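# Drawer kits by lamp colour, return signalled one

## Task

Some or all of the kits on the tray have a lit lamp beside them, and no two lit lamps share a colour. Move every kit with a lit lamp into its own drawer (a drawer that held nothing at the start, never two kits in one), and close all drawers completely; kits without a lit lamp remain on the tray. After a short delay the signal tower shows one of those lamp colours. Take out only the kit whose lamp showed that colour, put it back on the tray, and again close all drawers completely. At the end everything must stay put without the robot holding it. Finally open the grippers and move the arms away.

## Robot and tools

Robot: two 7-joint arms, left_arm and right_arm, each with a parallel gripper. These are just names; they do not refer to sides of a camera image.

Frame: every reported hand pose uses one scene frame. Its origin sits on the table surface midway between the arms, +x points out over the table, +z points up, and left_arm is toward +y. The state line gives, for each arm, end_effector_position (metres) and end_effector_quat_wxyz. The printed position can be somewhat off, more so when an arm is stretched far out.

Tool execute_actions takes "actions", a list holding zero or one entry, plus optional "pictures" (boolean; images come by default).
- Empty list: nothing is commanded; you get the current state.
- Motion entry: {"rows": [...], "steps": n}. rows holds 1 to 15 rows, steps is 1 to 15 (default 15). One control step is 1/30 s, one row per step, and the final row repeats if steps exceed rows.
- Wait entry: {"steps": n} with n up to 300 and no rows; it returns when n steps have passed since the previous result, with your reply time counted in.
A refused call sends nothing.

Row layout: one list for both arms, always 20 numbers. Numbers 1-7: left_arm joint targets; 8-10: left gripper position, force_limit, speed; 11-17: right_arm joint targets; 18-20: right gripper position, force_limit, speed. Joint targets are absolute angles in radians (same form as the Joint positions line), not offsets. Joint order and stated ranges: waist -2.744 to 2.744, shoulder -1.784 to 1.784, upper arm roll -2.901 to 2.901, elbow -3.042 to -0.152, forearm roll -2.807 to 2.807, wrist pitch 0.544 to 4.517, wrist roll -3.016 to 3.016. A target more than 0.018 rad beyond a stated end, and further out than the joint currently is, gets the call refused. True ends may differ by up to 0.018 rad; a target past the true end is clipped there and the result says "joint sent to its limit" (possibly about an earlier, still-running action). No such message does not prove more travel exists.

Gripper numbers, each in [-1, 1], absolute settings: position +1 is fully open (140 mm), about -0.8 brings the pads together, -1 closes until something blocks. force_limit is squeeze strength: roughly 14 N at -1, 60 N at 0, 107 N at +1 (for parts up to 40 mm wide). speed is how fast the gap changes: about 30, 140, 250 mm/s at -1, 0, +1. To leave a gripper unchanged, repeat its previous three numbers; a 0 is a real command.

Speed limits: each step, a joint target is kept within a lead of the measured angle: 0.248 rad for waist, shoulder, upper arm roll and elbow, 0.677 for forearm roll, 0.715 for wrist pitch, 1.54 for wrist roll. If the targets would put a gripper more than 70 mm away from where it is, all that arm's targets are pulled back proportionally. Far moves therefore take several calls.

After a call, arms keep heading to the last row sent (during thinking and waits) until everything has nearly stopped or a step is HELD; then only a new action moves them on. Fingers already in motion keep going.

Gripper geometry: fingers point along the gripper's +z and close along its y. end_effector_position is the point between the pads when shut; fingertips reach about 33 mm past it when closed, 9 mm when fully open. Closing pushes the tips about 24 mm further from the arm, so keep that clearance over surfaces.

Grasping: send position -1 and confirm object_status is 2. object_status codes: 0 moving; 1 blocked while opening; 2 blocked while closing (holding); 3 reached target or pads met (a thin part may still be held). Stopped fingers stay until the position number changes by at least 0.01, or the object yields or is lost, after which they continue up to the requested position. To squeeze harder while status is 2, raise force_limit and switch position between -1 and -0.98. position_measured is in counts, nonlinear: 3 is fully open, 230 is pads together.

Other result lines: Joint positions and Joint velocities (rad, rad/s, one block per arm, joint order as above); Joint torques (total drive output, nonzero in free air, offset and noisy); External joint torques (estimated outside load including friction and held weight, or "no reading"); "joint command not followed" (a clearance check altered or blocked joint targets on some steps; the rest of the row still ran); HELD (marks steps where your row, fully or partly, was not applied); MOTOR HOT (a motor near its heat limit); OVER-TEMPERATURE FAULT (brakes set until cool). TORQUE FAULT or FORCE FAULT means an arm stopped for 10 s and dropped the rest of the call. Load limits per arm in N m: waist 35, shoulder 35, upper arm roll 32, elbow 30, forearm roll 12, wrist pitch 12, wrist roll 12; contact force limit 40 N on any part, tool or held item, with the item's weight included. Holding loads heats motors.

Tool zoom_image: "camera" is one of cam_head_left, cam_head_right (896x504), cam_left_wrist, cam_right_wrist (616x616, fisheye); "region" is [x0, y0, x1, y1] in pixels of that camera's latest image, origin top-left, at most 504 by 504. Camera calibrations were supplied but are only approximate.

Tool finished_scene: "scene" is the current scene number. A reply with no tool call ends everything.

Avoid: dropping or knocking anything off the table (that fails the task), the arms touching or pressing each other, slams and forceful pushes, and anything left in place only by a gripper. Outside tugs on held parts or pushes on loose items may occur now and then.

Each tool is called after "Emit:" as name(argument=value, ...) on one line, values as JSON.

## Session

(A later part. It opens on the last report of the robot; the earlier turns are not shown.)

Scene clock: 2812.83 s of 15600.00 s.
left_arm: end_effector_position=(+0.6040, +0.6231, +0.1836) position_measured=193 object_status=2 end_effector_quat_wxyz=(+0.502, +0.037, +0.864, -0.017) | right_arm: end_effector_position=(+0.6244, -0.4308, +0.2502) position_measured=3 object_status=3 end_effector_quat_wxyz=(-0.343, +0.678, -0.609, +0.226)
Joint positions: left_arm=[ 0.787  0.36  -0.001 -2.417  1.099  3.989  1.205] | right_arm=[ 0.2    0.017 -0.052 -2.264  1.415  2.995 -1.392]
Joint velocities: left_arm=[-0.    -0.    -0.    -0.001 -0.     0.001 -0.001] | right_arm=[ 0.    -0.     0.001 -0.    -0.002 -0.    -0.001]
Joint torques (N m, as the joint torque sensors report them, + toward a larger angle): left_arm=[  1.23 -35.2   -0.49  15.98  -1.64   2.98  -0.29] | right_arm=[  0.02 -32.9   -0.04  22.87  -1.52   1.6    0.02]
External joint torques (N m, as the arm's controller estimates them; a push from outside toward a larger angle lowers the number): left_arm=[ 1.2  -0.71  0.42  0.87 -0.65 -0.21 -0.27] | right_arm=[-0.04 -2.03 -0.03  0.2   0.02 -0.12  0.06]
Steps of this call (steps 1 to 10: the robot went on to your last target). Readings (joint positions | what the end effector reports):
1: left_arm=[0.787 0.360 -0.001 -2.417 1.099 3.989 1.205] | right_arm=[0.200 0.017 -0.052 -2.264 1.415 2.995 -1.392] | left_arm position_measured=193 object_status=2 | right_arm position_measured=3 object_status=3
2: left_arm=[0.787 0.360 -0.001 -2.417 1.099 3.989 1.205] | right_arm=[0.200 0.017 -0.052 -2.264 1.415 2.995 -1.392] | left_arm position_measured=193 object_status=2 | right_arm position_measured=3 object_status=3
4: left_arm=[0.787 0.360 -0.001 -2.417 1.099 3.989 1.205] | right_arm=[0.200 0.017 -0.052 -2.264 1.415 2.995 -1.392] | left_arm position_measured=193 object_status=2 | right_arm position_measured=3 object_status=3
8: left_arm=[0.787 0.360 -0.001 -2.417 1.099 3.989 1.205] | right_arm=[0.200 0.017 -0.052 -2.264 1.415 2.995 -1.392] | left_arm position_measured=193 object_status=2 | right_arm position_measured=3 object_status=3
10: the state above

Pull to o=.04 then .08.

Emit:
execute_actions(actions=[{"rows":[[0.798,0.354,0,-2.424,1.108,3.997,1.21,-1,0,-0.5,0.2,0.017,-0.05,-2.264,1.415,2.995,-1.392,1,0,0],[0.806,0.35,0,-2.433,1.114,4.002,1.215,-1,0,-0.5,0.2,0.017,-0.05,-2.264,1.415,2.995,-1.392,1,0,0],[0.814,0.345,0,-2.442,1.12,4.007,1.22,-1,0,-0.5,0.2,0.017,-0.05,-2.264,1.415,2.995,-1.392,1,0,0],[0.822,0.341,0,-2.451,1.126,4.012,1.225,-1,0,-0.5,0.2,0.017,-0.05,-2.264,1.415,2.995,-1.392,1,0,0],[0.83,0.337,0,-2.46,1.132,4.017,1.23,-1,0,-0.5,0.2,0.017,-0.05,-2.264,1.415,2.995,-1.392,1,0,0],[0.838,0.333,0,-2.469,1.138,4.022,1.235,-1,0,-0.5,0.2,0.017,-0.05,-2.264,1.415,2.995,-1.392,1,0,0],[0.846,0.328,0,-2.478,1.144,4.027,1.24,-1,0,-0.5,0.2,0.017,-0.05,-2.264,1.415,2.995,-1.392,1,0,0],[0.854,0.324,0,-2.487,1.15,4.032,1.245,-1,0,-0.5,0.2,0.017,-0.05,-2.264,1.415,2.995,-1.392,1,0,0],[0.862,0.32,0,-2.497,1.156,4.037,1.25,-1,0,-0.5,0.2,0.017,-0.05,-2.264,1.415,2.995,-1.392,1,0,0],[0.87,0.315,0,-2.506,1.162,4.042,1.255,-1,0,-0.5,0.2,0.017,-0.05,-2.264,1.415,2.995,-1.392,1,0,0],[0.878,0.311,0,-2.515,1.169,4.047,1.26,-1,0,-0.5,0.2,0.017,-0.05,-2.264,1.415,2.995,-1.392,1,0,0],[0.886,0.307,0,-2.524,1.176,4.052,1.265,-1,0,-0.5,0.2,0.017,-0.05,-2.264,1.415,2.995,-1.392,1,0,0],[0.895,0.303,0,-2.532,1.183,4.056,1.27,-1,0,-0.5,0.2,0.017,-0.05,-2.264,1.415,2.995,-1.392,1,0,0],[0.904,0.299,0,-2.54,1.19,4.06,1.274,-1,0,-0.5,0.2,0.017,-0.05,-2.264,1.415,2.995,-1.392,1,0,0],[0.913,0.295,0,-2.548,1.196,4.064,1.278,-1,0,-0.5,0.2,0.017,-0.05,-2.264,1.415,2.995,-1.392,1,0,0]],"steps":15}], pictures=false)

Emit:
execute_actions(actions=[{"rows":[[0.922,0.291,0,-2.556,1.202,4.068,1.282,-1,0,-0.5,0.2,0.017,-0.05,-2.264,1.415,2.995,-1.392,1,0,0],[0.931,0.287,0,-2.564,1.208,4.072,1.286,-1,0,-0.5,0.2,0.017,-0.05,-2.264,1.415,2.995,-1.392,1,0,0],[0.94,0.283,0,-2.572,1.215,4.076,1.29,-1,0,-0.5,0.2,0.017,-0.05,-2.264,1.415,2.995,-1.392,1,0,0],[0.949,0.279,0,-2.579,1.222,4.08,1.294,-1,0,-0.5,0.2,0.017,-0.05,-2.264,1.415,2.995,-1.392,1,0,0],[0.958,0.275,0,-2.587,1.229,4.083,1.298,-1,0,-0.5,0.2,0.017,-0.05,-2.264,1.415,2.995,-1.392,1,0,0],[0.967,0.271,0,-2.594,1.237,4.086,1.301,-1,0,-0.5,0.2,0.017,-0.05,-2.264,1.415,2.995,-1.392,1,0,0],[0.976,0.267,0,-2.602,1.245,4.089,1.304,-1,0,-0.5,0.2,0.017,-0.05,-2.264,1.415,2.995,-1.392,1,0,0],[0.986,0.2635,0,-2.609,1.253,4.092,1.307,-1,0,-0.5,0.2,0.017,-0.05,-2.264,1.415,2.995,-1.392,1,0,0],[0.996,0.26,0,-2.615,1.261,4.096,1.31,-1,0,-0.5,0.2,0.017,-0.05,-2.264,1.415,2.995,-1.392,1,0,0],[1.006,0.2565,0,-2.622,1.269,4.099,1.313,-1,0,-0.5,0.2,0.017,-0.05,-2.264,1.415,2.995,-1.392,1,0,0],[1.016,0.253,0,-2.629,1.277,4.102,1.316,-1,0,-0.5,0.2,0.017,-0.05,-2.264,1.415,2.995,-1.392,1,0,0],[1.026,0.2495,0,-2.635,1.284,4.105,1.316,-1,0,-0.5,0.2,0.017,-0.05,-2.264,1.415,2.995,-1.392,1,0,0],[1.036,0.246,0,-2.642,1.284,4.105,1.316,-1,0,-0.5,0.2,0.017,-0.05,-2.264,1.415,2.995,-1.392,1,0,0],[1.045,0.243,0,-2.648,1.284,4.105,1.316,-1,0,-0.5,0.2,0.017,-0.05,-2.264,1.415,2.995,-1.392,1,0,0],[1.052,0.241,0,-2.652,1.284,4.105,1.316,-1,0,-0.5,0.2,0.017,-0.05,-2.264,1.415,2.995,-1.392,1,0,0]],"steps":15}], pictures=false)

Emit:
execute_actions(actions=[{"steps":15}])

Emit:
zoom_image(camera="cam_head_left", region=[230, 80, 450, 220])

Scene clock: 2852.97 s of 15600.00 s.
left_arm: end_effector_position=(+0.5531, +0.6266, +0.1843) position_measured=193 object_status=2 end_effector_quat_wxyz=(+0.502, +0.035, +0.864, -0.020) | right_arm: end_effector_position=(+0.6244, -0.4308, +0.2502) position_measured=3 object_status=3 end_effector_quat_wxyz=(-0.343, +0.678, -0.609, +0.226)
Joint positions: left_arm=[ 0.891  0.303 -0.002 -2.527  1.171  4.045  1.241] | right_arm=[ 0.2    0.017 -0.052 -2.264  1.415  2.995 -1.392]
Joint velocities: left_arm=[ 0.258 -0.115  0.002 -0.237  0.182  0.129  0.107] | right_arm=[ 0.     0.     0.001 -0.    -0.     0.    -0.001]
Joint torques (N m, as the joint torque sensors report them, + toward a larger angle): left_arm=[ -0.42 -29.15   0.05  12.06   0.15   2.99   0.26] | right_arm=[ -0.09 -33.44  -0.2   23.37  -1.54   1.6    0.06]
External joint torques (N m, as the arm's controller estimates them; a push from outside toward a larger angle lowers the number): left_arm=[ 1.05  1.72  0.94 -3.05  1.41 -0.02  0.29] | right_arm=[-0.16 -2.57 -0.22  0.72  0.   -0.11  0.1 ]
Steps of this call (steps 1 to 15: the robot went on to your last target; steps 16 to 90: nothing new was sent; then 36.63 s passed at rest; steps 91 to 105: all 15 steps of this action). Readings (joint positions | what the end effector reports):
91: left_arm=[0.788 0.359 -0.001 -2.418 1.100 3.990 1.205] | right_arm=[0.200 0.017 -0.052 -2.264 1.415 2.995 -1.392] | left_arm position_measured=193 object_status=2 | right_arm position_measured=3 object_status=3
92: left_arm=[0.792 0.357 -0.001 -2.421 1.103 3.991 1.205] | right_arm=[0.200 0.017 -0.052 -2.264 1.415 2.995 -1.392] | left_arm position_measured=193 object_status=2 | right_arm position_measured=3 object_status=3
94: left_arm=[0.802 0.350 -0.001 -2.434 1.110 3.997 1.207] | right_arm=[0.200 0.017 -0.052 -2.264 1.415 2.995 -1.392] | left_arm position_measured=193 object_status=2 | right_arm position_measured=3 object_status=3
98: left_arm=[0.832 0.333 -0.002 -2.466 1.131 4.013 1.216] | right_arm=[0.200 0.017 -0.052 -2.264 1.415 2.995 -1.392] | left_arm position_measured=193 object_status=2 | right_arm position_measured=3 object_status=3
105: the state above

Scene clock: 2853.47 s of 15600.00 s.
left_arm: end_effector_position=(+0.4948, +0.6305, +0.1850) position_measured=193 object_status=2 end_effector_quat_wxyz=(+0.503, +0.034, +0.864, -0.019) | right_arm: end_effector_position=(+0.6244, -0.4308, +0.2502) position_measured=3 object_status=3 end_effector_quat_wxyz=(-0.343, +0.678, -0.609, +0.226)
Joint positions: left_arm=[ 1.029  0.247 -0.002 -2.638  1.271  4.1    1.29 ] | right_arm=[ 0.2    0.017 -0.052 -2.264  1.415  2.995 -1.392]
Joint velocities: left_arm=[ 0.223 -0.08   0.001 -0.18   0.129  0.088  0.072] | right_arm=[-0.001 -0.     0.001 -0.     0.    -0.001 -0.001]
Joint torques (N m, as the joint torque sensors report them, + toward a larger angle): left_arm=[  2.33 -27.6    0.56  12.89  -0.97   1.78   0.27] | right_arm=[  0.17 -32.94  -0.39  23.06  -1.54   1.63   0.03]
External joint torques (N m, as the arm's controller estimates them; a push from outside toward a larger angle lowers the number): left_arm=[ 3.87  0.42  2.09 -0.72 -0.01 -1.28  0.33] | right_arm=[ 0.19 -1.96 -0.31  0.35 -0.01 -0.11  0.07]
Steps of this call (steps 1 to 15: all 15 steps of this action). Readings (joint positions | what the end effector reports):
1: left_arm=[0.900 0.299 -0.002 -2.535 1.177 4.049 1.245] | right_arm=[0.200 0.017 -0.052 -2.264 1.415 2.995 -1.392] | left_arm position_measured=193 object_status=2 | right_arm position_measured=3 object_status=3
2: left_arm=[0.909 0.295 -0.002 -2.543 1.184 4.053 1.248] | right_arm=[0.200 0.017 -0.052 -2.264 1.415 2.995 -1.392] | left_arm position_measured=193 object_status=2 | right_arm position_measured=3 object_status=3
4: left_arm=[0.927 0.287 -0.002 -2.559 1.196 4.061 1.256] | right_arm=[0.200 0.017 -0.052 -2.264 1.415 2.995 -1.392] | left_arm position_measured=193 object_status=2 | right_arm position_measured=3 object_status=3
8: left_arm=[0.964 0.271 -0.002 -2.589 1.224 4.076 1.270] | right_arm=[0.200 0.017 -0.052 -2.264 1.415 2.995 -1.392] | left_arm position_measured=193 object_status=2 | right_arm position_measured=3 object_status=3
15: the state above

Scene clock: 2853.97 s of 15600.00 s.
left_arm: end_effector_position=(+0.4880, +0.6309, +0.1851) position_measured=193 object_status=2 end_effector_quat_wxyz=(+0.503, +0.036, +0.863, -0.017) | right_arm: end_effector_position=(+0.6244, -0.4308, +0.2502) position_measured=3 object_status=3 end_effector_quat_wxyz=(-0.343, +0.678, -0.609, +0.226)
Joint positions: left_arm=[ 1.047  0.242 -0.002 -2.65   1.282  4.108  1.304] | right_arm=[ 0.2    0.017 -0.052 -2.264  1.415  2.995 -1.392]
Joint velocities: left_arm=[ 0.001  0.    -0.001 -0.001 -0.001  0.     0.004] | right_arm=[-0.001 -0.001  0.001 -0.     0.001 -0.    -0.   ]
Joint torques (N m, as the joint torque sensors report them, + toward a larger angle): left_arm=[  2.12 -28.54   0.46  11.31  -0.07   2.86   0.64] | right_arm=[  0.04 -32.77  -0.35  23.29  -1.51   1.65   0.03]
External joint torques (N m, as the arm's controller estimates them; a push from outside toward a larger angle lowers the number): left_arm=[ 2.11 -0.28  1.16 -1.15  0.68 -0.39  0.66] | right_arm=[ 0.   -1.82 -0.33  0.59  0.03 -0.08  0.07]
Steps of this call (steps 1 to 15: the robot went on to your last target). Readings (joint positions | what the end effector reports):
1: left_arm=[1.035 0.245 -0.002 -2.642 1.274 4.103 1.292] | right_arm=[0.200 0.017 -0.052 -2.264 1.415 2.995 -1.392] | left_arm position_measured=193 object_status=2 | right_arm position_measured=3 object_status=3
2: left_arm=[1.039 0.244 -0.002 -2.645 1.277 4.104 1.294] | right_arm=[0.200 0.017 -0.052 -2.264 1.415 2.995 -1.392] | left_arm position_measured=193 object_status=2 | right_arm position_measured=3 object_status=3
4: left_arm=[1.043 0.242 -0.002 -2.648 1.280 4.106 1.298] | right_arm=[0.200 0.017 -0.052 -2.264 1.415 2.995 -1.392] | left_arm position_measured=193 object_status=2 | right_arm position_measured=3 object_status=3
8: left_arm=[1.046 0.242 -0.002 -2.650 1.282 4.107 1.302] | right_arm=[0.200 0.017 -0.052 -2.264 1.415 2.995 -1.392] | left_arm position_measured=193 object_status=2 | right_arm position_measured=3 object_status=3
15: the state above
camera_calibration (this result's frames):
cam_left_wrist: T_world_to_cam=[[0.205254, 0.971538, 0.118258, -0.726785], [0.0677837, -0.134652, 0.988572, -0.118021], [0.976359, -0.194892, -0.0934923, -0.14559], [0, 0, 0, 1]] pos_world=[0.299324, 0.661833, 0.18901]
cam_right_wrist: T_world_to_cam=[[-0.683746, -0.0235467, -0.729341, 0.596443], [-0.41939, 0.830599, 0.366356, 0.519314], [0.597163, 0.556373, -0.577794, 0.187586], [0, 0, 0, 1]] pos_world=[0.513591, -0.521665, 0.353142]

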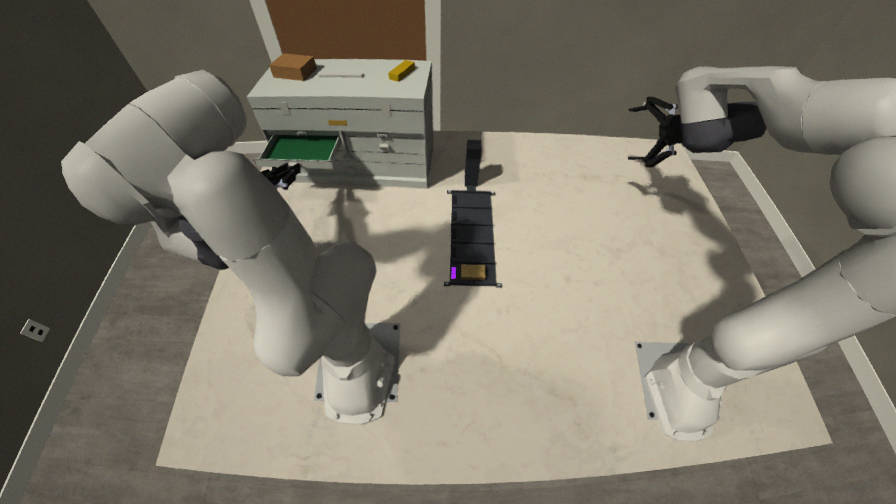

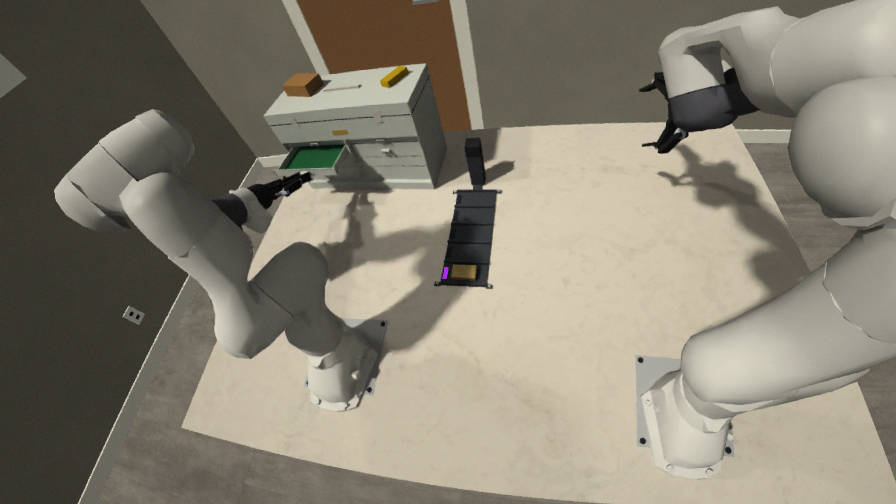

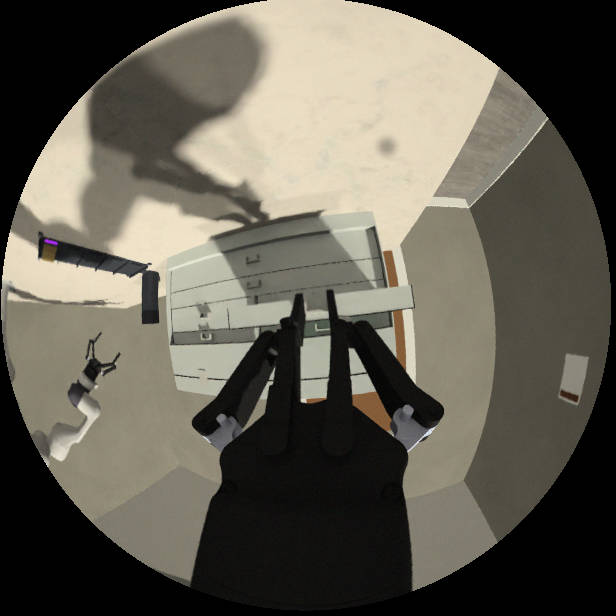

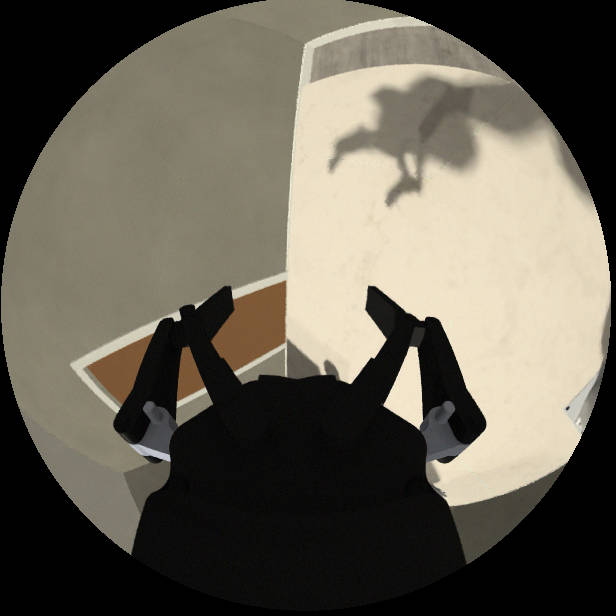

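Region (230, 80, 450, 220) of cam_head_left's 896x504 image, scaled by 2.291, with more detail than that image has; it fills the top 321 rows of this view, and the rest is white.

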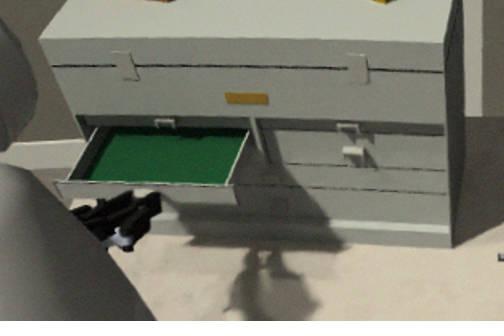

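Emit:
execute_actions(actions=[{"rows":[[1.049,0.241,0,-2.652,1.284,4.105,1.316,-0.2,0,-0.3,0.2,0.017,-0.05,-2.264,1.415,2.995,-1.392,1,0,0],[1.049,0.241,0,-2.652,1.284,4.105,1.316,-0.2,0,-0.3,0.2,0.017,-0.05,-2.264,1.415,2.995,-1.392,1,0,0],[1.049,0.241,0,-2.652,1.284,4.105,1.316,-0.2,0,-0.3,0.2,0.017,-0.05,-2.264,1.415,2.995,-1.392,1,0,0],[1.049,0.241,0,-2.652,1.284,4.105,1.316,-0.2,0,-0.3,0.2,0.017,-0.05,-2.264,1.415,2.995,-1.392,1,0,0],[1.049,0.241,0,-2.652,1.284,4.105,1.316,-0.2,0,-0.3,0.2,0.017,-0.05,-2.264,1.415,2.995,-1.392,1,0,0],[1.049,0.241,0,-2.652,1.284,4.105,1.316,-0.2,0,-0.3,0.2,0.017,-0.05,-2.264,1.415,2.995,-1.392,1,0,0],[1.049,0.241,0,-2.652,1.284,4.105,1.316,-0.2,0,-0.3,0.2,0.017,-0.05,-2.264,1.415,2.995,-1.392,1,0,0],[1.049,0.241,0,-2.652,1.30,4.11,1.32,-0.2,0,-0.3,0.2,0.017,-0.05,-2.264,1.415,2.995,-1.392,1,0,0],[1.07,0.236,0,-2.661,1.32,4.115,1.326,-0.2,0,-0.3,0.2,0.017,-0.05,-2.264,1.415,2.995,-1.392,1,0,0],[1.09,0.232,0,-2.67,1.34,4.12,1.332,-0.2,0,-0.3,0.2,0.017,-0.05,-2.264,1.415,2.995,-1.392,1,0,0],[1.11,0.227,0,-2.679,1.355,4.124,1.338,-0.2,0,-0.3,0.2,0.017,-0.05,-2.264,1.415,2.995,-1.392,1,0,0],[1.13,0.223,0,-2.688,1.37,4.128,1.343,-0.2,0,-0.3,0.2,0.017,-0.05,-2.264,1.415,2.995,-1.392,1,0,0],[1.15,0.218,0,-2.697,1.385,4.132,1.347,-0.2,0,-0.3,0.2,0.017,-0.05,-2.264,1.415,2.995,-1.392,1,0,0],[1.172,0.213,0,-2.707,1.403,4.135,1.347,-0.2,0,-0.3,0.2,0.017,-0.05,-2.264,1.415,2.995,-1.392,1,0,0],[1.195,0.209,0,-2.716,1.403,4.135,1.347,-0.2,0,-0.3,0.2,0.017,-0.05,-2.264,1.415,2.995,-1.392,1,0,0]],"steps":15}], pictures=false)

Emit:
execute_actions(actions=[{"steps":15}], pictures=false)

Emit:
execute_actions(actions=[{"rows":[[1.19,-0.4,0,-2.8,0.6,3.3,1.2,0.15,-0.3,-0.3,0.2,0.017,-0.05,-2.264,1.415,2.995,-1.392,1,0,0]],"steps":15}], pictures=false)

Emit:
execute_actions(actions=[{"steps":15}], pictures=false)

Emit:
execute_actions(actions=[{"rows":[[1.18,-0.5,0,-2.65,0,2.2,0.73,0.15,-0.3,-0.3,0.2,0.017,-0.05,-2.264,1.415,2.995,-1.392,1,0,0]],"steps":15}], pictures=false)

Emit:
execute_actions(actions=[{"steps":15}], pictures=false)

Emit:
execute_actions(actions=[{"rows":[[-0.877,-0.473,0,-2.60,0,2.13,0.728,0.15,-0.3,-0.3,0.2,0.017,-0.05,-2.264,1.415,2.995,-1.392,1,0,0]],"steps":15}], pictures=false)

Emit:
execute_actions(actions=[{"steps":45}], pictures=false)

Scene clock: 2903.20 s of 15600.00 s.
left_arm: end_effector_position=(+0.4518, +0.6357, +0.1800) position_measured=154 object_status=3 end_effector_quat_wxyz=(+0.497, +0.034, +0.867, -0.015) | right_arm: end_effector_position=(+0.6244, -0.4308, +0.2502) position_measured=3 object_status=3 end_effector_quat_wxyz=(-0.343, +0.678, -0.609, +0.226)
Joint positions: left_arm=[ 1.147  0.22  -0.002 -2.696  1.366  4.121  1.322] | right_arm=[ 0.2    0.017 -0.052 -2.264  1.415  2.995 -1.392]
Joint velocities: left_arm=[ 0.59  -0.121  0.03  -0.256  0.292  0.065  0.06 ] | right_arm=[-0.     0.    -0.001  0.001  0.001  0.001  0.   ]
Joint torques (N m, as the joint torque sensors report them, + toward a larger angle): left_arm=[ -0.65 -27.65   0.05  11.81   0.08   3.83   0.33] | right_arm=[  0.09 -32.65   0.12  23.08  -1.54   1.65   0.05]
External joint torques (N m, as the arm's controller estimates them; a push from outside toward a larger angle lowers the number): left_arm=[ 1.27 -1.49  1.27 -1.2   0.94  0.7   0.35] | right_arm=[ 0.16 -1.74  0.25  0.39 -0.01 -0.09  0.09]
Steps of this call (steps 1 to 15: the robot went on to your last target; steps 16 to 90: nothing new was sent; then 45.73 s passed at rest; steps 91 to 105: all 15 steps of this action). Readings (joint positions | what the end effector reports):
91: left_arm=[1.047 0.242 -0.002 -2.650 1.282 4.108 1.305] | right_arm=[0.200 0.017 -0.052 -2.264 1.415 2.995 -1.392] | left_arm position_measured=193 object_status=0 | right_arm position_measured=3 object_status=3
92: left_arm=[1.047 0.242 -0.002 -2.650 1.282 4.108 1.306] | right_arm=[0.200 0.017 -0.052 -2.264 1.415 2.995 -1.392] | left_arm position_measured=192 object_status=0 | right_arm position_measured=3 object_status=3
94: left_arm=[1.047 0.242 -0.002 -2.650 1.282 4.108 1.306] | right_arm=[0.200 0.017 -0.052 -2.264 1.415 2.995 -1.392] | left_arm position_measured=177 object_status=0 | right_arm position_measured=3 object_status=3
98: left_arm=[1.047 0.242 -0.002 -2.650 1.285 4.108 1.308] | right_arm=[0.200 0.017 -0.052 -2.264 1.415 2.995 -1.392] | left_arm position_measured=155 object_status=0 | right_arm position_measured=3 object_status=3
105: the state above

Scene clock: 2903.70 s of 15600.00 s.
left_arm: end_effector_position=(+0.4360, +0.6393, +0.1795) position_measured=154 object_status=3 end_effector_quat_wxyz=(+0.497, +0.032, +0.867, -0.012) | right_arm: end_effector_position=(+0.6244, -0.4308, +0.2502) position_measured=3 object_status=3 end_effector_quat_wxyz=(-0.343, +0.678, -0.609, +0.226)
Joint positions: left_arm=[ 1.192  0.211  0.001 -2.714  1.4    4.13   1.337] | right_arm=[ 0.2    0.017 -0.052 -2.264  1.415  2.995 -1.392]
Joint velocities: left_arm=[ 0.001 -0.002 -0.    -0.002  0.004  0.002  0.011] | right_arm=[ 0.001 -0.001  0.    -0.001 -0.    -0.001  0.002]
Joint torques (N m, as the joint torque sensors report them, + toward a larger angle): left_arm=[  1.23 -27.41  -1.21  10.31   0.25   4.21   0.45] | right_arm=[  0.14 -32.47  -0.36  23.17  -1.56   1.64   0.  ]
External joint torques (N m, as the arm's controller estimates them; a push from outside toward a larger angle lowers the number): left_arm=[ 1.23 -1.13 -0.56 -1.12  0.95  0.95  0.47] | right_arm=[ 0.02 -1.48 -0.41  0.48 -0.01 -0.07  0.04]
Steps of this call (steps 1 to 15: the robot went on to your last target). Readings (joint positions | what the end effector reports):
1: left_arm=[1.164 0.217 -0.001 -2.703 1.374 4.123 1.324] | right_arm=[0.200 0.017 -0.052 -2.264 1.415 2.995 -1.392] | left_arm position_measured=154 object_status=3 | right_arm position_measured=3 object_status=3
2: left_arm=[1.176 0.215 0.001 -2.707 1.380 4.124 1.326] | right_arm=[0.200 0.017 -0.052 -2.264 1.415 2.995 -1.392] | left_arm position_measured=154 object_status=3 | right_arm position_measured=3 object_status=3
4: left_arm=[1.187 0.213 0.001 -2.711 1.388 4.126 1.329] | right_arm=[0.200 0.017 -0.052 -2.264 1.415 2.995 -1.392] | left_arm position_measured=154 object_status=3 | right_arm position_measured=3 object_status=3
8: left_arm=[1.192 0.211 0.001 -2.714 1.396 4.129 1.333] | right_arm=[0.200 0.017 -0.052 -2.264 1.415 2.995 -1.392] | left_arm position_measured=154 object_status=3 | right_arm position_measured=3 object_status=3
15: the state above

Scene clock: 2904.20 s of 15600.00 s.
left_arm: end_effector_position=(+0.3578, +0.8439, +0.2446) position_measured=110 object_status=3 end_effector_quat_wxyz=(+0.394, -0.253, +0.858, +0.212) | right_arm: end_effector_position=(+0.6244, -0.4308, +0.2502) position_measured=3 object_status=3 end_effector_quat_wxyz=(-0.343, +0.678, -0.609, +0.226)
Joint positions: left_arm=[ 1.19  -0.193 -0.    -2.788  0.815  3.611  1.285] | right_arm=[ 0.2    0.017 -0.052 -2.264  1.415  2.995 -1.392]
Joint velocities: left_arm=[-0.001 -1.361  0.003 -0.062 -0.973 -1.031 -0.14 ] | right_arm=[ 0.     0.    -0.001  0.     0.     0.     0.002]
Joint torques (N m, as the joint torque sensors report them, + toward a larger angle): left_arm=[ -0.27 -15.47   0.25  18.23  -1.18   2.63  -0.3 ] | right_arm=[  0.57 -32.83  -0.04  23.01  -1.47   1.56   0.11]
External joint torques (N m, as the arm's controller estimates them; a push from outside toward a larger angle lowers the number): left_arm=[ 0.04 -1.02  0.22 -1.02 -0.76 -0.78 -0.3 ] | right_arm=[ 0.6  -1.95  0.05  0.34  0.07 -0.17  0.15]
Steps of this call (steps 1 to 15: all 15 steps of this action). Readings (joint positions | what the end effector reports):
1: left_arm=[1.191 0.199 0.000 -2.723 1.364 4.101 1.334] | right_arm=[0.200 0.017 -0.052 -2.264 1.415 2.995 -1.392] | left_arm position_measured=154 object_status=0 | right_arm position_measured=3 object_status=3
2: left_arm=[1.191 0.181 0.000 -2.730 1.325 4.069 1.331] | right_arm=[0.200 0.017 -0.052 -2.264 1.415 2.995 -1.392] | left_arm position_measured=149 object_status=0 | right_arm position_measured=3 object_status=3
4: left_arm=[1.191 0.142 0.000 -2.741 1.245 4.006 1.326] | right_arm=[0.200 0.017 -0.052 -2.264 1.415 2.995 -1.392] | left_arm position_measured=138 object_status=0 | right_arm position_measured=3 object_status=3
8: left_arm=[1.190 0.053 -0.000 -2.759 1.085 3.872 1.314] | right_arm=[0.200 0.017 -0.052 -2.264 1.415 2.995 -1.392] | left_arm position_measured=115 object_status=0 | right_arm position_measured=3 object_status=3
15: the state above

Scene clock: 2904.70 s of 15600.00 s.
left_arm: end_effector_position=(+0.2880, +0.8854, +0.2885) position_measured=110 object_status=3 end_effector_quat_wxyz=(+0.351, -0.394, +0.811, +0.251) | right_arm: end_effector_position=(+0.6244, -0.4308, +0.2502) position_measured=3 object_status=3 end_effector_quat_wxyz=(-0.343, +0.678, -0.609, +0.226)
Joint positions: left_arm=[ 1.19  -0.398 -0.    -2.798  0.606  3.321  1.223] | right_arm=[ 0.2    0.017 -0.052 -2.264  1.415  2.995 -1.392]
Joint velocities: left_arm=[ 0.002 -0.002  0.    -0.003 -0.031 -0.106 -0.052] | right_arm=[ 0.001  0.001  0.     0.     0.001  0.    -0.   ]
Joint torques (N m, as the joint torque sensors report them, + toward a larger angle): left_arm=[ -0.39 -16.49   1.04  20.74  -1.23   2.68  -0.45] | right_arm=[ -0.15 -32.39  -0.12  23.16  -1.55   1.65   0.02]
External joint torques (N m, as the arm's controller estimates them; a push from outside toward a larger angle lowers the number): left_arm=[-0.4  -0.43  0.69 -1.45 -0.57 -0.56 -0.44] | right_arm=[-0.17 -1.57 -0.07  0.52 -0.02 -0.07  0.06]
Steps of this call (steps 1 to 15: the robot went on to your last target). Readings (joint positions | what the end effector reports):
1: left_arm=[1.190 -0.241 -0.001 -2.790 0.778 3.571 1.279] | right_arm=[0.200 0.017 -0.052 -2.264 1.415 2.995 -1.392] | left_arm position_measured=110 object_status=3 | right_arm position_measured=3 object_status=3
2: left_arm=[1.190 -0.288 -0.001 -2.792 0.740 3.528 1.272] | right_arm=[0.200 0.017 -0.052 -2.264 1.415 2.995 -1.392] | left_arm position_measured=110 object_status=3 | right_arm position_measured=3 object_status=3
4: left_arm=[1.190 -0.359 -0.000 -2.791 0.681 3.457 1.260] | right_arm=[0.200 0.017 -0.052 -2.264 1.415 2.995 -1.392] | left_arm position_measured=110 object_status=3 | right_arm position_measured=3 object_status=3
8: left_arm=[1.190 -0.396 -0.000 -2.793 0.628 3.375 1.241] | right_arm=[0.200 0.017 -0.052 -2.264 1.415 2.995 -1.392] | left_arm position_measured=110 object_status=3 | right_arm position_measured=3 object_status=3
15: the state above

Scene clock: 2905.20 s of 15600.00 s.
left_arm: end_effector_position=(+0.1793, +0.8504, +0.2400) position_measured=110 object_status=3 end_effector_quat_wxyz=(-0.173, +0.741, -0.642, -0.093) | right_arm: end_effector_position=(+0.6244, -0.4308, +0.2502) position_measured=3 object_status=3 end_effector_quat_wxyz=(-0.343, +0.678, -0.609, +0.226)
Joint positions: left_arm=[ 1.183 -0.489 -0.002 -2.663  0.109  2.562  0.973] | right_arm=[ 0.2    0.017 -0.052 -2.264  1.415  2.995 -1.392]
Joint velocities: left_arm=[-0.001 -0.052  0.001  0.066 -0.467 -1.179 -0.437] | right_arm=[-0.001 -0.001 -0.     0.     0.    -0.001 -0.001]
Joint torques (N m, as the joint torque sensors report them, + toward a larger angle): left_arm=[ -1.8  -15.4    0.84  24.24   0.08   2.74  -0.24] | right_arm=[  0.   -32.55  -0.38  23.48  -1.53   1.66   0.03]
External joint torques (N m, as the arm's controller estimates them; a push from outside toward a larger angle lowers the number): left_arm=[-1.55 -1.2   1.44  0.37 -0.66 -0.69 -0.24] | right_arm=[ 0.01 -1.53 -0.3   0.74  0.   -0.07  0.07]
Steps of this call (steps 1 to 15: all 15 steps of this action). Readings (joint positions | what the end effector reports):
1: left_arm=[1.185 -0.404 -0.004 -2.787 0.548 3.264 1.200] | right_arm=[0.200 0.017 -0.052 -2.264 1.415 2.995 -1.392] | left_arm position_measured=110 object_status=3 | right_arm position_measured=3 object_status=3
2: left_arm=[1.183 -0.417 -0.004 -2.767 0.480 3.198 1.176] | right_arm=[0.200 0.017 -0.052 -2.264 1.415 2.995 -1.392] | left_arm position_measured=110 object_status=3 | right_arm position_measured=3 object_status=3
4: left_arm=[1.183 -0.443 -0.003 -2.728 0.371 3.071 1.131] | right_arm=[0.200 0.017 -0.052 -2.264 1.415 2.995 -1.392] | left_arm position_measured=110 object_status=3 | right_arm position_measured=3 object_status=3
8: left_arm=[1.183 -0.472 -0.002 -2.689 0.247 2.868 1.070] | right_arm=[0.200 0.017 -0.052 -2.264 1.415 2.995 -1.392] | left_arm position_measured=110 object_status=3 | right_arm position_measured=3 object_status=3
15: the state above

Scene clock: 2905.70 s of 15600.00 s.
left_arm: end_effector_position=(+0.1548, +0.7612, +0.1958) position_measured=110 object_status=3 end_effector_quat_wxyz=(-0.034, +0.834, -0.550, -0.010) | right_arm: end_effector_position=(+0.6244, -0.4308, +0.2502) position_measured=3 object_status=3 end_effector_quat_wxyz=(-0.343, +0.678, -0.609, +0.226)
Joint positions: left_arm=[ 1.183 -0.498 -0.002 -2.652  0.005  2.225  0.787] | right_arm=[ 0.2    0.017 -0.052 -2.264  1.415  2.995 -1.392]
Joint velocities: left_arm=[ 0.001 -0.003 -0.     0.004 -0.018 -0.13  -0.167] | right_arm=[-0.    -0.001  0.    -0.001  0.     0.001 -0.   ]
Joint torques (N m, as the joint torque sensors report them, + toward a larger angle): left_arm=[ -2.23 -15.97   1.1   24.08   0.28   2.22  -0.35] | right_arm=[  0.15 -32.59   0.03  23.4   -1.57   1.64   0.04]
External joint torques (N m, as the arm's controller estimates them; a push from outside toward a larger angle lowers the number): left_arm=[-2.23 -2.    1.52  0.39 -0.39 -0.46 -0.35] | right_arm=[ 0.13 -1.56  0.07  0.66 -0.03 -0.09  0.08]
Steps of this call (steps 1 to 15: the robot went on to your last target). Readings (joint positions | what the end effector reports):
1: left_arm=[1.183 -0.491 -0.002 -2.661 0.092 2.521 0.957] | right_arm=[0.200 0.017 -0.052 -2.264 1.415 2.995 -1.392] | left_arm position_measured=110 object_status=3 | right_arm position_measured=3 object_status=3
2: left_arm=[1.183 -0.493 -0.002 -2.658 0.077 2.480 0.941] | right_arm=[0.200 0.017 -0.052 -2.264 1.415 2.995 -1.392] | left_arm position_measured=110 object_status=3 | right_arm position_measured=3 object_status=3
4: left_arm=[1.183 -0.495 -0.002 -2.655 0.049 2.399 0.905] | right_arm=[0.200 0.017 -0.052 -2.264 1.415 2.995 -1.392] | left_arm position_measured=110 object_status=3 | right_arm position_measured=3 object_status=3
8: left_arm=[1.183 -0.497 -0.002 -2.653 0.018 2.291 0.845] | right_arm=[0.200 0.017 -0.052 -2.264 1.415 2.995 -1.392] | left_arm position_measured=110 object_status=3 | right_arm position_measured=3 object_status=3
15: the state above

Scene clock: 2906.20 s of 15600.00 s.
left_arm: end_effector_position=(+0.3729, +0.5451, +0.2033) position_measured=110 object_status=3 end_effector_quat_wxyz=(+0.012, -0.571, +0.821, -0.001) | right_arm: end_effector_position=(+0.6244, -0.4308, +0.2502) position_measured=3 object_status=3 end_effector_quat_wxyz=(-0.343, +0.678, -0.609, +0.226)
Joint positions: left_arm=[ 0.386 -0.475  0.001 -2.601  0.004  2.15   0.754] | right_arm=[ 0.2    0.017 -0.052 -2.264  1.415  2.995 -1.392]
Joint velocities: left_arm=[-1.564  0.005 -0.077  0.007 -0.003 -0.047 -0.037] | right_arm=[ 0.     0.001 -0.001 -0.001 -0.001 -0.001 -0.001]
Joint torques (N m, as the joint torque sensors report them, + toward a larger angle): left_arm=[  3.56 -13.97   3.55  24.18   0.41   1.63  -0.25] | right_arm=[  0.16 -32.73  -0.14  22.92  -1.59   1.6    0.07]
External joint torques (N m, as the arm's controller estimates them; a push from outside toward a larger angle lowers the number): left_arm=[-2.84  1.41  0.15  1.5  -0.3  -0.63 -0.25] | right_arm=[ 0.2  -1.93 -0.04  0.33 -0.06 -0.12  0.11]
Steps of this call (steps 1 to 15: all 15 steps of this action). Readings (joint positions | what the end effector reports):
1: left_arm=[1.146 -0.494 0.011 -2.645 0.005 2.213 0.783] | right_arm=[0.200 0.017 -0.052 -2.264 1.415 2.995 -1.392] | left_arm position_measured=110 object_status=3 | right_arm position_measured=3 object_status=3
2: left_arm=[1.095 -0.489 0.012 -2.635 0.004 2.204 0.780] | right_arm=[0.200 0.017 -0.052 -2.264 1.415 2.995 -1.392] | left_arm position_measured=110 object_status=3 | right_arm position_measured=3 object_status=3
4: left_arm=[0.989 -0.483 0.009 -2.620 0.004 2.189 0.774] | right_arm=[0.200 0.017 -0.052 -2.264 1.415 2.995 -1.392] | left_arm position_measured=110 object_status=3 | right_arm position_measured=3 object_status=3
8: left_arm=[0.772 -0.478 0.004 -2.606 0.004 2.169 0.765] | right_arm=[0.200 0.017 -0.052 -2.264 1.415 2.995 -1.392] | left_arm position_measured=110 object_status=3 | right_arm position_measured=3 object_status=3
15: the state above

Scene clock: 2907.70 s of 15600.00 s.
left_arm: end_effector_position=(+0.2641, +0.0951, +0.2020) position_measured=110 object_status=3 end_effector_quat_wxyz=(+0.004, +0.014, +1.000, -0.002) | right_arm: end_effector_position=(+0.6244, -0.4308, +0.2502) position_measured=3 object_status=3 end_effector_quat_wxyz=(-0.343, +0.678, -0.609, +0.226)
Joint positions: left_arm=[-0.874 -0.475 -0.003 -2.6    0.002  2.134  0.735] | right_arm=[ 0.2    0.017 -0.052 -2.264  1.415  2.995 -1.392]
Joint velocities: left_arm=[ 0.     0.001  0.     0.001  0.    -0.    -0.   ] | right_arm=[-0.    -0.001  0.001  0.     0.    -0.001 -0.   ]
Joint torques (N m, as the joint torque sensors report them, + toward a larger angle): left_arm=[ -2.46 -13.25   1.63  22.96   0.19   1.9   -0.22] | right_arm=[ -0.05 -32.38  -0.15  23.24  -1.52   1.64   0.07]
External joint torques (N m, as the arm's controller estimates them; a push from outside toward a larger angle lowers the number): left_arm=[-2.47  1.41  2.   -0.56 -0.49 -0.57 -0.22] | right_arm=[-0.1  -1.43 -0.14  0.51  0.02 -0.08  0.11]
Steps of this call (steps 1 to 45: the robot went on to your last target). Readings (joint positions | what the end effector reports):
1: left_arm=[0.330 -0.475 0.001 -2.601 0.003 2.149 0.752] | right_arm=[0.200 0.017 -0.052 -2.264 1.415 2.995 -1.392] | left_arm position_measured=110 object_status=3 | right_arm position_measured=3 object_status=3
2: left_arm=[0.274 -0.475 0.001 -2.601 0.003 2.148 0.751] | right_arm=[0.200 0.017 -0.052 -2.264 1.415 2.995 -1.392] | left_arm position_measured=110 object_status=3 | right_arm position_measured=3 object_status=3
4: left_arm=[0.161 -0.475 0.001 -2.600 0.003 2.145 0.749] | right_arm=[0.200 0.017 -0.052 -2.264 1.415 2.995 -1.392] | left_arm position_measured=110 object_status=3 | right_arm position_measured=3 object_status=3
8: left_arm=[-0.064 -0.475 0.000 -2.600 0.003 2.142 0.746] | right_arm=[0.200 0.017 -0.052 -2.264 1.415 2.995 -1.392] | left_arm position_measured=110 object_status=3 | right_arm position_measured=3 object_status=3
45: the state above
All arms were judged still, so your last target was given up. Only a new action makes them travel on or press farther. Fingers that are still opening or closing keep moving.

Emit:
execute_actions(actions=[{"rows":[[-0.877,-0.43,0,-2.63,0,2.3,0.728,0.15,-0.3,-0.3,0.2,0.017,-0.05,-2.264,1.415,2.995,-1.392,1,0,0],[-0.877,-0.39,0,-2.66,0,2.38,0.728,0.15,-0.3,-0.3,0.2,0.017,-0.05,-2.264,1.415,2.995,-1.392,1,0,0],[-0.877,-0.35,0,-2.69,0,2.45,0.728,0.15,-0.3,-0.3,0.2,0.017,-0.05,-2.264,1.415,2.995,-1.392,1,0,0],[-0.877,-0.31,0,-2.71,0,2.5,0.728,0.15,-0.3,-0.3,0.2,0.017,-0.05,-2.264,1.415,2.995,-1.392,1,0,0],[-0.877,-0.27,0,-2.73,0,2.53,0.728,0.15,-0.3,-0.3,0.2,0.017,-0.05,-2.264,1.415,2.995,-1.392,1,0,0],[-0.877,-0.226,0,-2.751,0,2.53,0.728,0.15,-0.3,-0.3,0.2,0.017,-0.05,-2.264,1.415,2.995,-1.392,1,0,0]],"steps":15}], pictures=false)

Emit:
execute_actions(actions=[{"steps":20}])

Emit:
zoom_image(camera="cam_left_wrist", region=[210, 220, 430, 400])

Scene clock: 2925.90 s of 15600.00 s.
left_arm: end_effector_position=(+0.2557, +0.1044, +0.0725) position_measured=110 object_status=3 end_effector_quat_wxyz=(-0.009, +0.014, +1.000, +0.012) | right_arm: end_effector_position=(+0.6244, -0.4308, +0.2502) position_measured=3 object_status=3 end_effector_quat_wxyz=(-0.343, +0.678, -0.609, +0.226)
Joint positions: left_arm=[-0.874 -0.226 -0.003 -2.753  0.002  2.497  0.735] | right_arm=[ 0.2    0.017 -0.052 -2.264  1.415  2.995 -1.392]
Joint velocities: left_arm=[ 0.    -0.002  0.     0.007 -0.002  0.177  0.   ] | right_arm=[-0.002  0.     0.     0.001 -0.    -0.001 -0.001]
Joint torques (N m, as the joint torque sensors report them, + toward a larger angle): left_arm=[ -3.14 -19.16   1.65  20.21   0.04   3.07  -0.2 ] | right_arm=[  0.13 -32.61  -0.5   23.    -1.52   1.7    0.01]
External joint torques (N m, as the arm's controller estimates them; a push from outside toward a larger angle lowers the number): left_arm=[-3.16 -0.08  1.81  1.16 -0.41  0.79 -0.2 ] | right_arm=[ 0.25 -1.71 -0.32  0.34  0.01 -0.04  0.05]
Steps of this call (steps 1 to 90: nothing new was sent; then 14.70 s passed at rest; steps 91 to 105: all 15 steps of this action). Readings (joint positions | what the end effector reports):
91: left_arm=[-0.874 -0.469 -0.003 -2.604 0.002 2.161 0.735] | right_arm=[0.200 0.017 -0.052 -2.264 1.415 2.995 -1.392] | left_arm position_measured=110 object_status=3 | right_arm position_measured=3 object_status=3
92: left_arm=[-0.874 -0.452 -0.003 -2.615 0.002 2.201 0.735] | right_arm=[0.200 0.017 -0.052 -2.264 1.415 2.995 -1.392] | left_arm position_measured=110 object_status=3 | right_arm position_measured=3 object_status=3
94: left_arm=[-0.874 -0.394 -0.003 -2.652 0.002 2.292 0.735] | right_arm=[0.200 0.017 -0.052 -2.264 1.415 2.995 -1.392] | left_arm position_measured=110 object_status=3 | right_arm position_measured=3 object_status=3
98: left_arm=[-0.874 -0.255 -0.003 -2.734 0.002 2.418 0.735] | right_arm=[0.200 0.017 -0.052 -2.264 1.415 2.995 -1.392] | left_arm position_measured=110 object_status=3 | right_arm position_measured=3 object_status=3
105: the state above

Scene clock: 2926.57 s of 15600.00 s.
left_arm: end_effector_position=(+0.2616, +0.0975, +0.0749) position_measured=110 object_status=3 end_effector_quat_wxyz=(+0.000, +0.014, +1.000, +0.001) | right_arm: end_effector_position=(+0.6244, -0.4308, +0.2502) position_measured=3 object_status=3 end_effector_quat_wxyz=(-0.343, +0.678, -0.609, +0.226)
Joint positions: left_arm=[-0.874 -0.226 -0.002 -2.752  0.002  2.525  0.735] | right_arm=[ 0.2    0.017 -0.052 -2.264  1.415  2.995 -1.392]
Joint velocities: left_arm=[-0.001  0.001 -0.    -0.001 -0.     0.002  0.001] | right_arm=[-0.     0.001  0.    -0.    -0.     0.    -0.001]
Joint torques (N m, as the joint torque sensors report them, + toward a larger angle): left_arm=[ -2.45 -19.22   1.25  19.48  -0.01   3.13  -0.11] | right_arm=[  0.38 -32.69  -0.27  23.05  -1.57   1.63  -0.03]
External joint torques (N m, as the arm's controller estimates them; a push from outside toward a larger angle lowers the number): left_arm=[-2.43  0.01  1.46  0.11 -0.47  0.7  -0.11] | right_arm=[ 0.46 -1.82 -0.13  0.39 -0.04 -0.11  0.01]
Steps of this call (steps 1 to 20: the robot went on to your last target). Readings (joint positions | what the end effector reports):
1: left_arm=[-0.874 -0.226 -0.003 -2.752 0.002 2.502 0.735] | right_arm=[0.200 0.017 -0.052 -2.264 1.415 2.995 -1.392] | left_arm position_measured=110 object_status=3 | right_arm position_measured=3 object_status=3
2: left_arm=[-0.874 -0.226 -0.003 -2.752 0.002 2.507 0.735] | right_arm=[0.200 0.017 -0.052 -2.264 1.415 2.995 -1.392] | left_arm position_measured=110 object_status=3 | right_arm position_measured=3 object_status=3
4: left_arm=[-0.874 -0.226 -0.003 -2.752 0.002 2.513 0.735] | right_arm=[0.200 0.017 -0.052 -2.264 1.415 2.995 -1.392] | left_arm position_measured=110 object_status=3 | right_arm position_measured=3 object_status=3
8: left_arm=[-0.874 -0.226 -0.003 -2.752 0.002 2.520 0.735] | right_arm=[0.200 0.017 -0.052 -2.264 1.415 2.995 -1.392] | left_arm position_measured=110 object_status=3 | right_arm position_measured=3 object_status=3
20: the state above
camera_calibration (this result's frames):
cam_left_wrist: T_world_to_cam=[[0.186755, 0.980929, -0.0538652, -0.13223], [0.89554, -0.147443, 0.419844, -0.238237], [0.403895, -0.126646, -0.905996, 0.165195], [0, 0, 0, 1]] pos_world=[0.171324, 0.115503, 0.242566]
cam_right_wrist: T_world_to_cam=[[-0.683746, -0.023547, -0.729341, 0.596443], [-0.419391, 0.830599, 0.366357, 0.519313], [0.597163, 0.556374, -0.577793, 0.187586], [0, 0, 0, 1]] pos_world=[0.513592, -0.521664, 0.353142]

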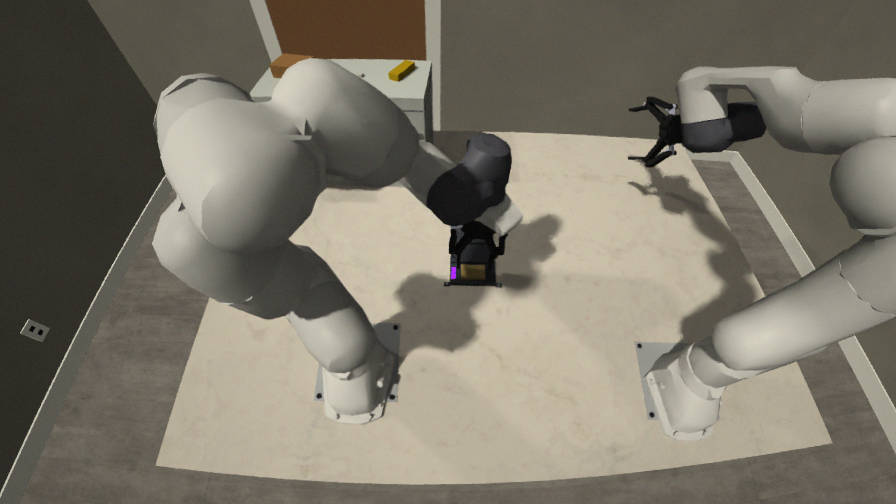

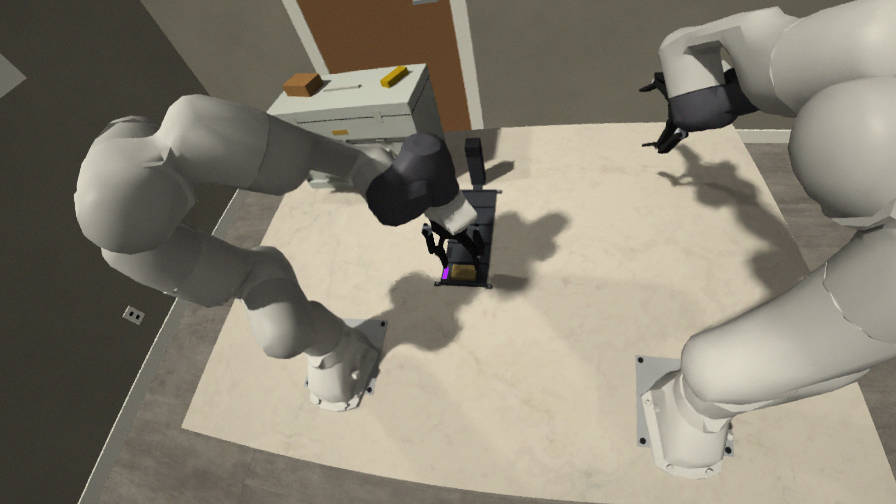

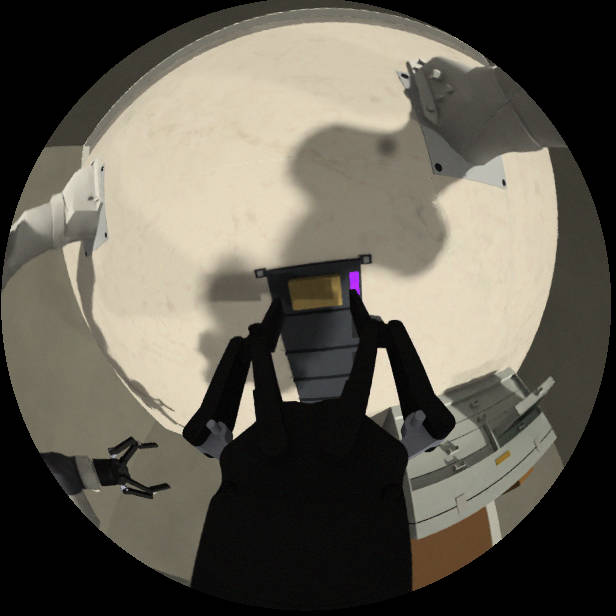

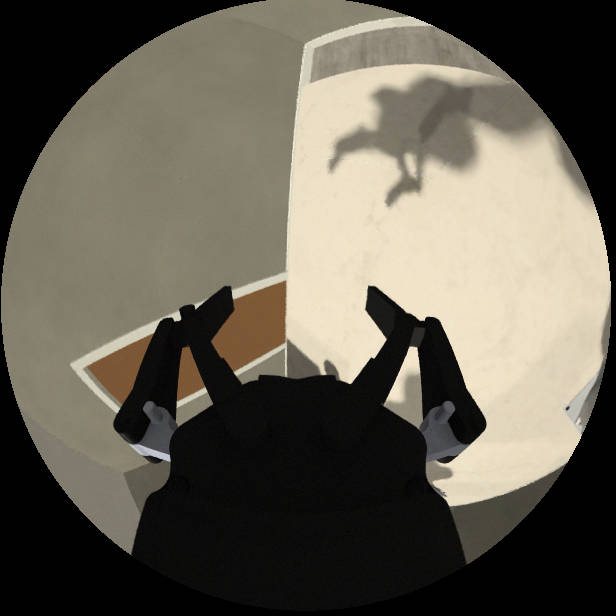

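Region (210, 220, 430, 400) of cam_left_wrist's 616x616 image, scaled by 2.291, with more detail than that image has; it fills the top 412 rows of this view, and the rest is white.

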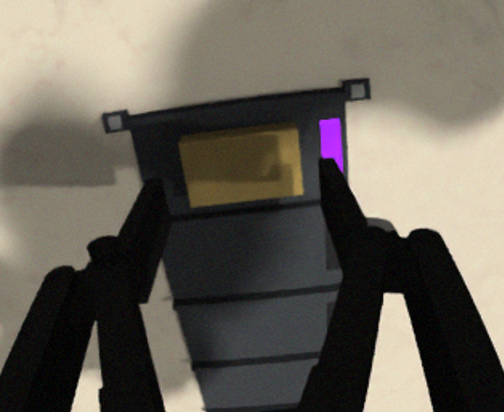

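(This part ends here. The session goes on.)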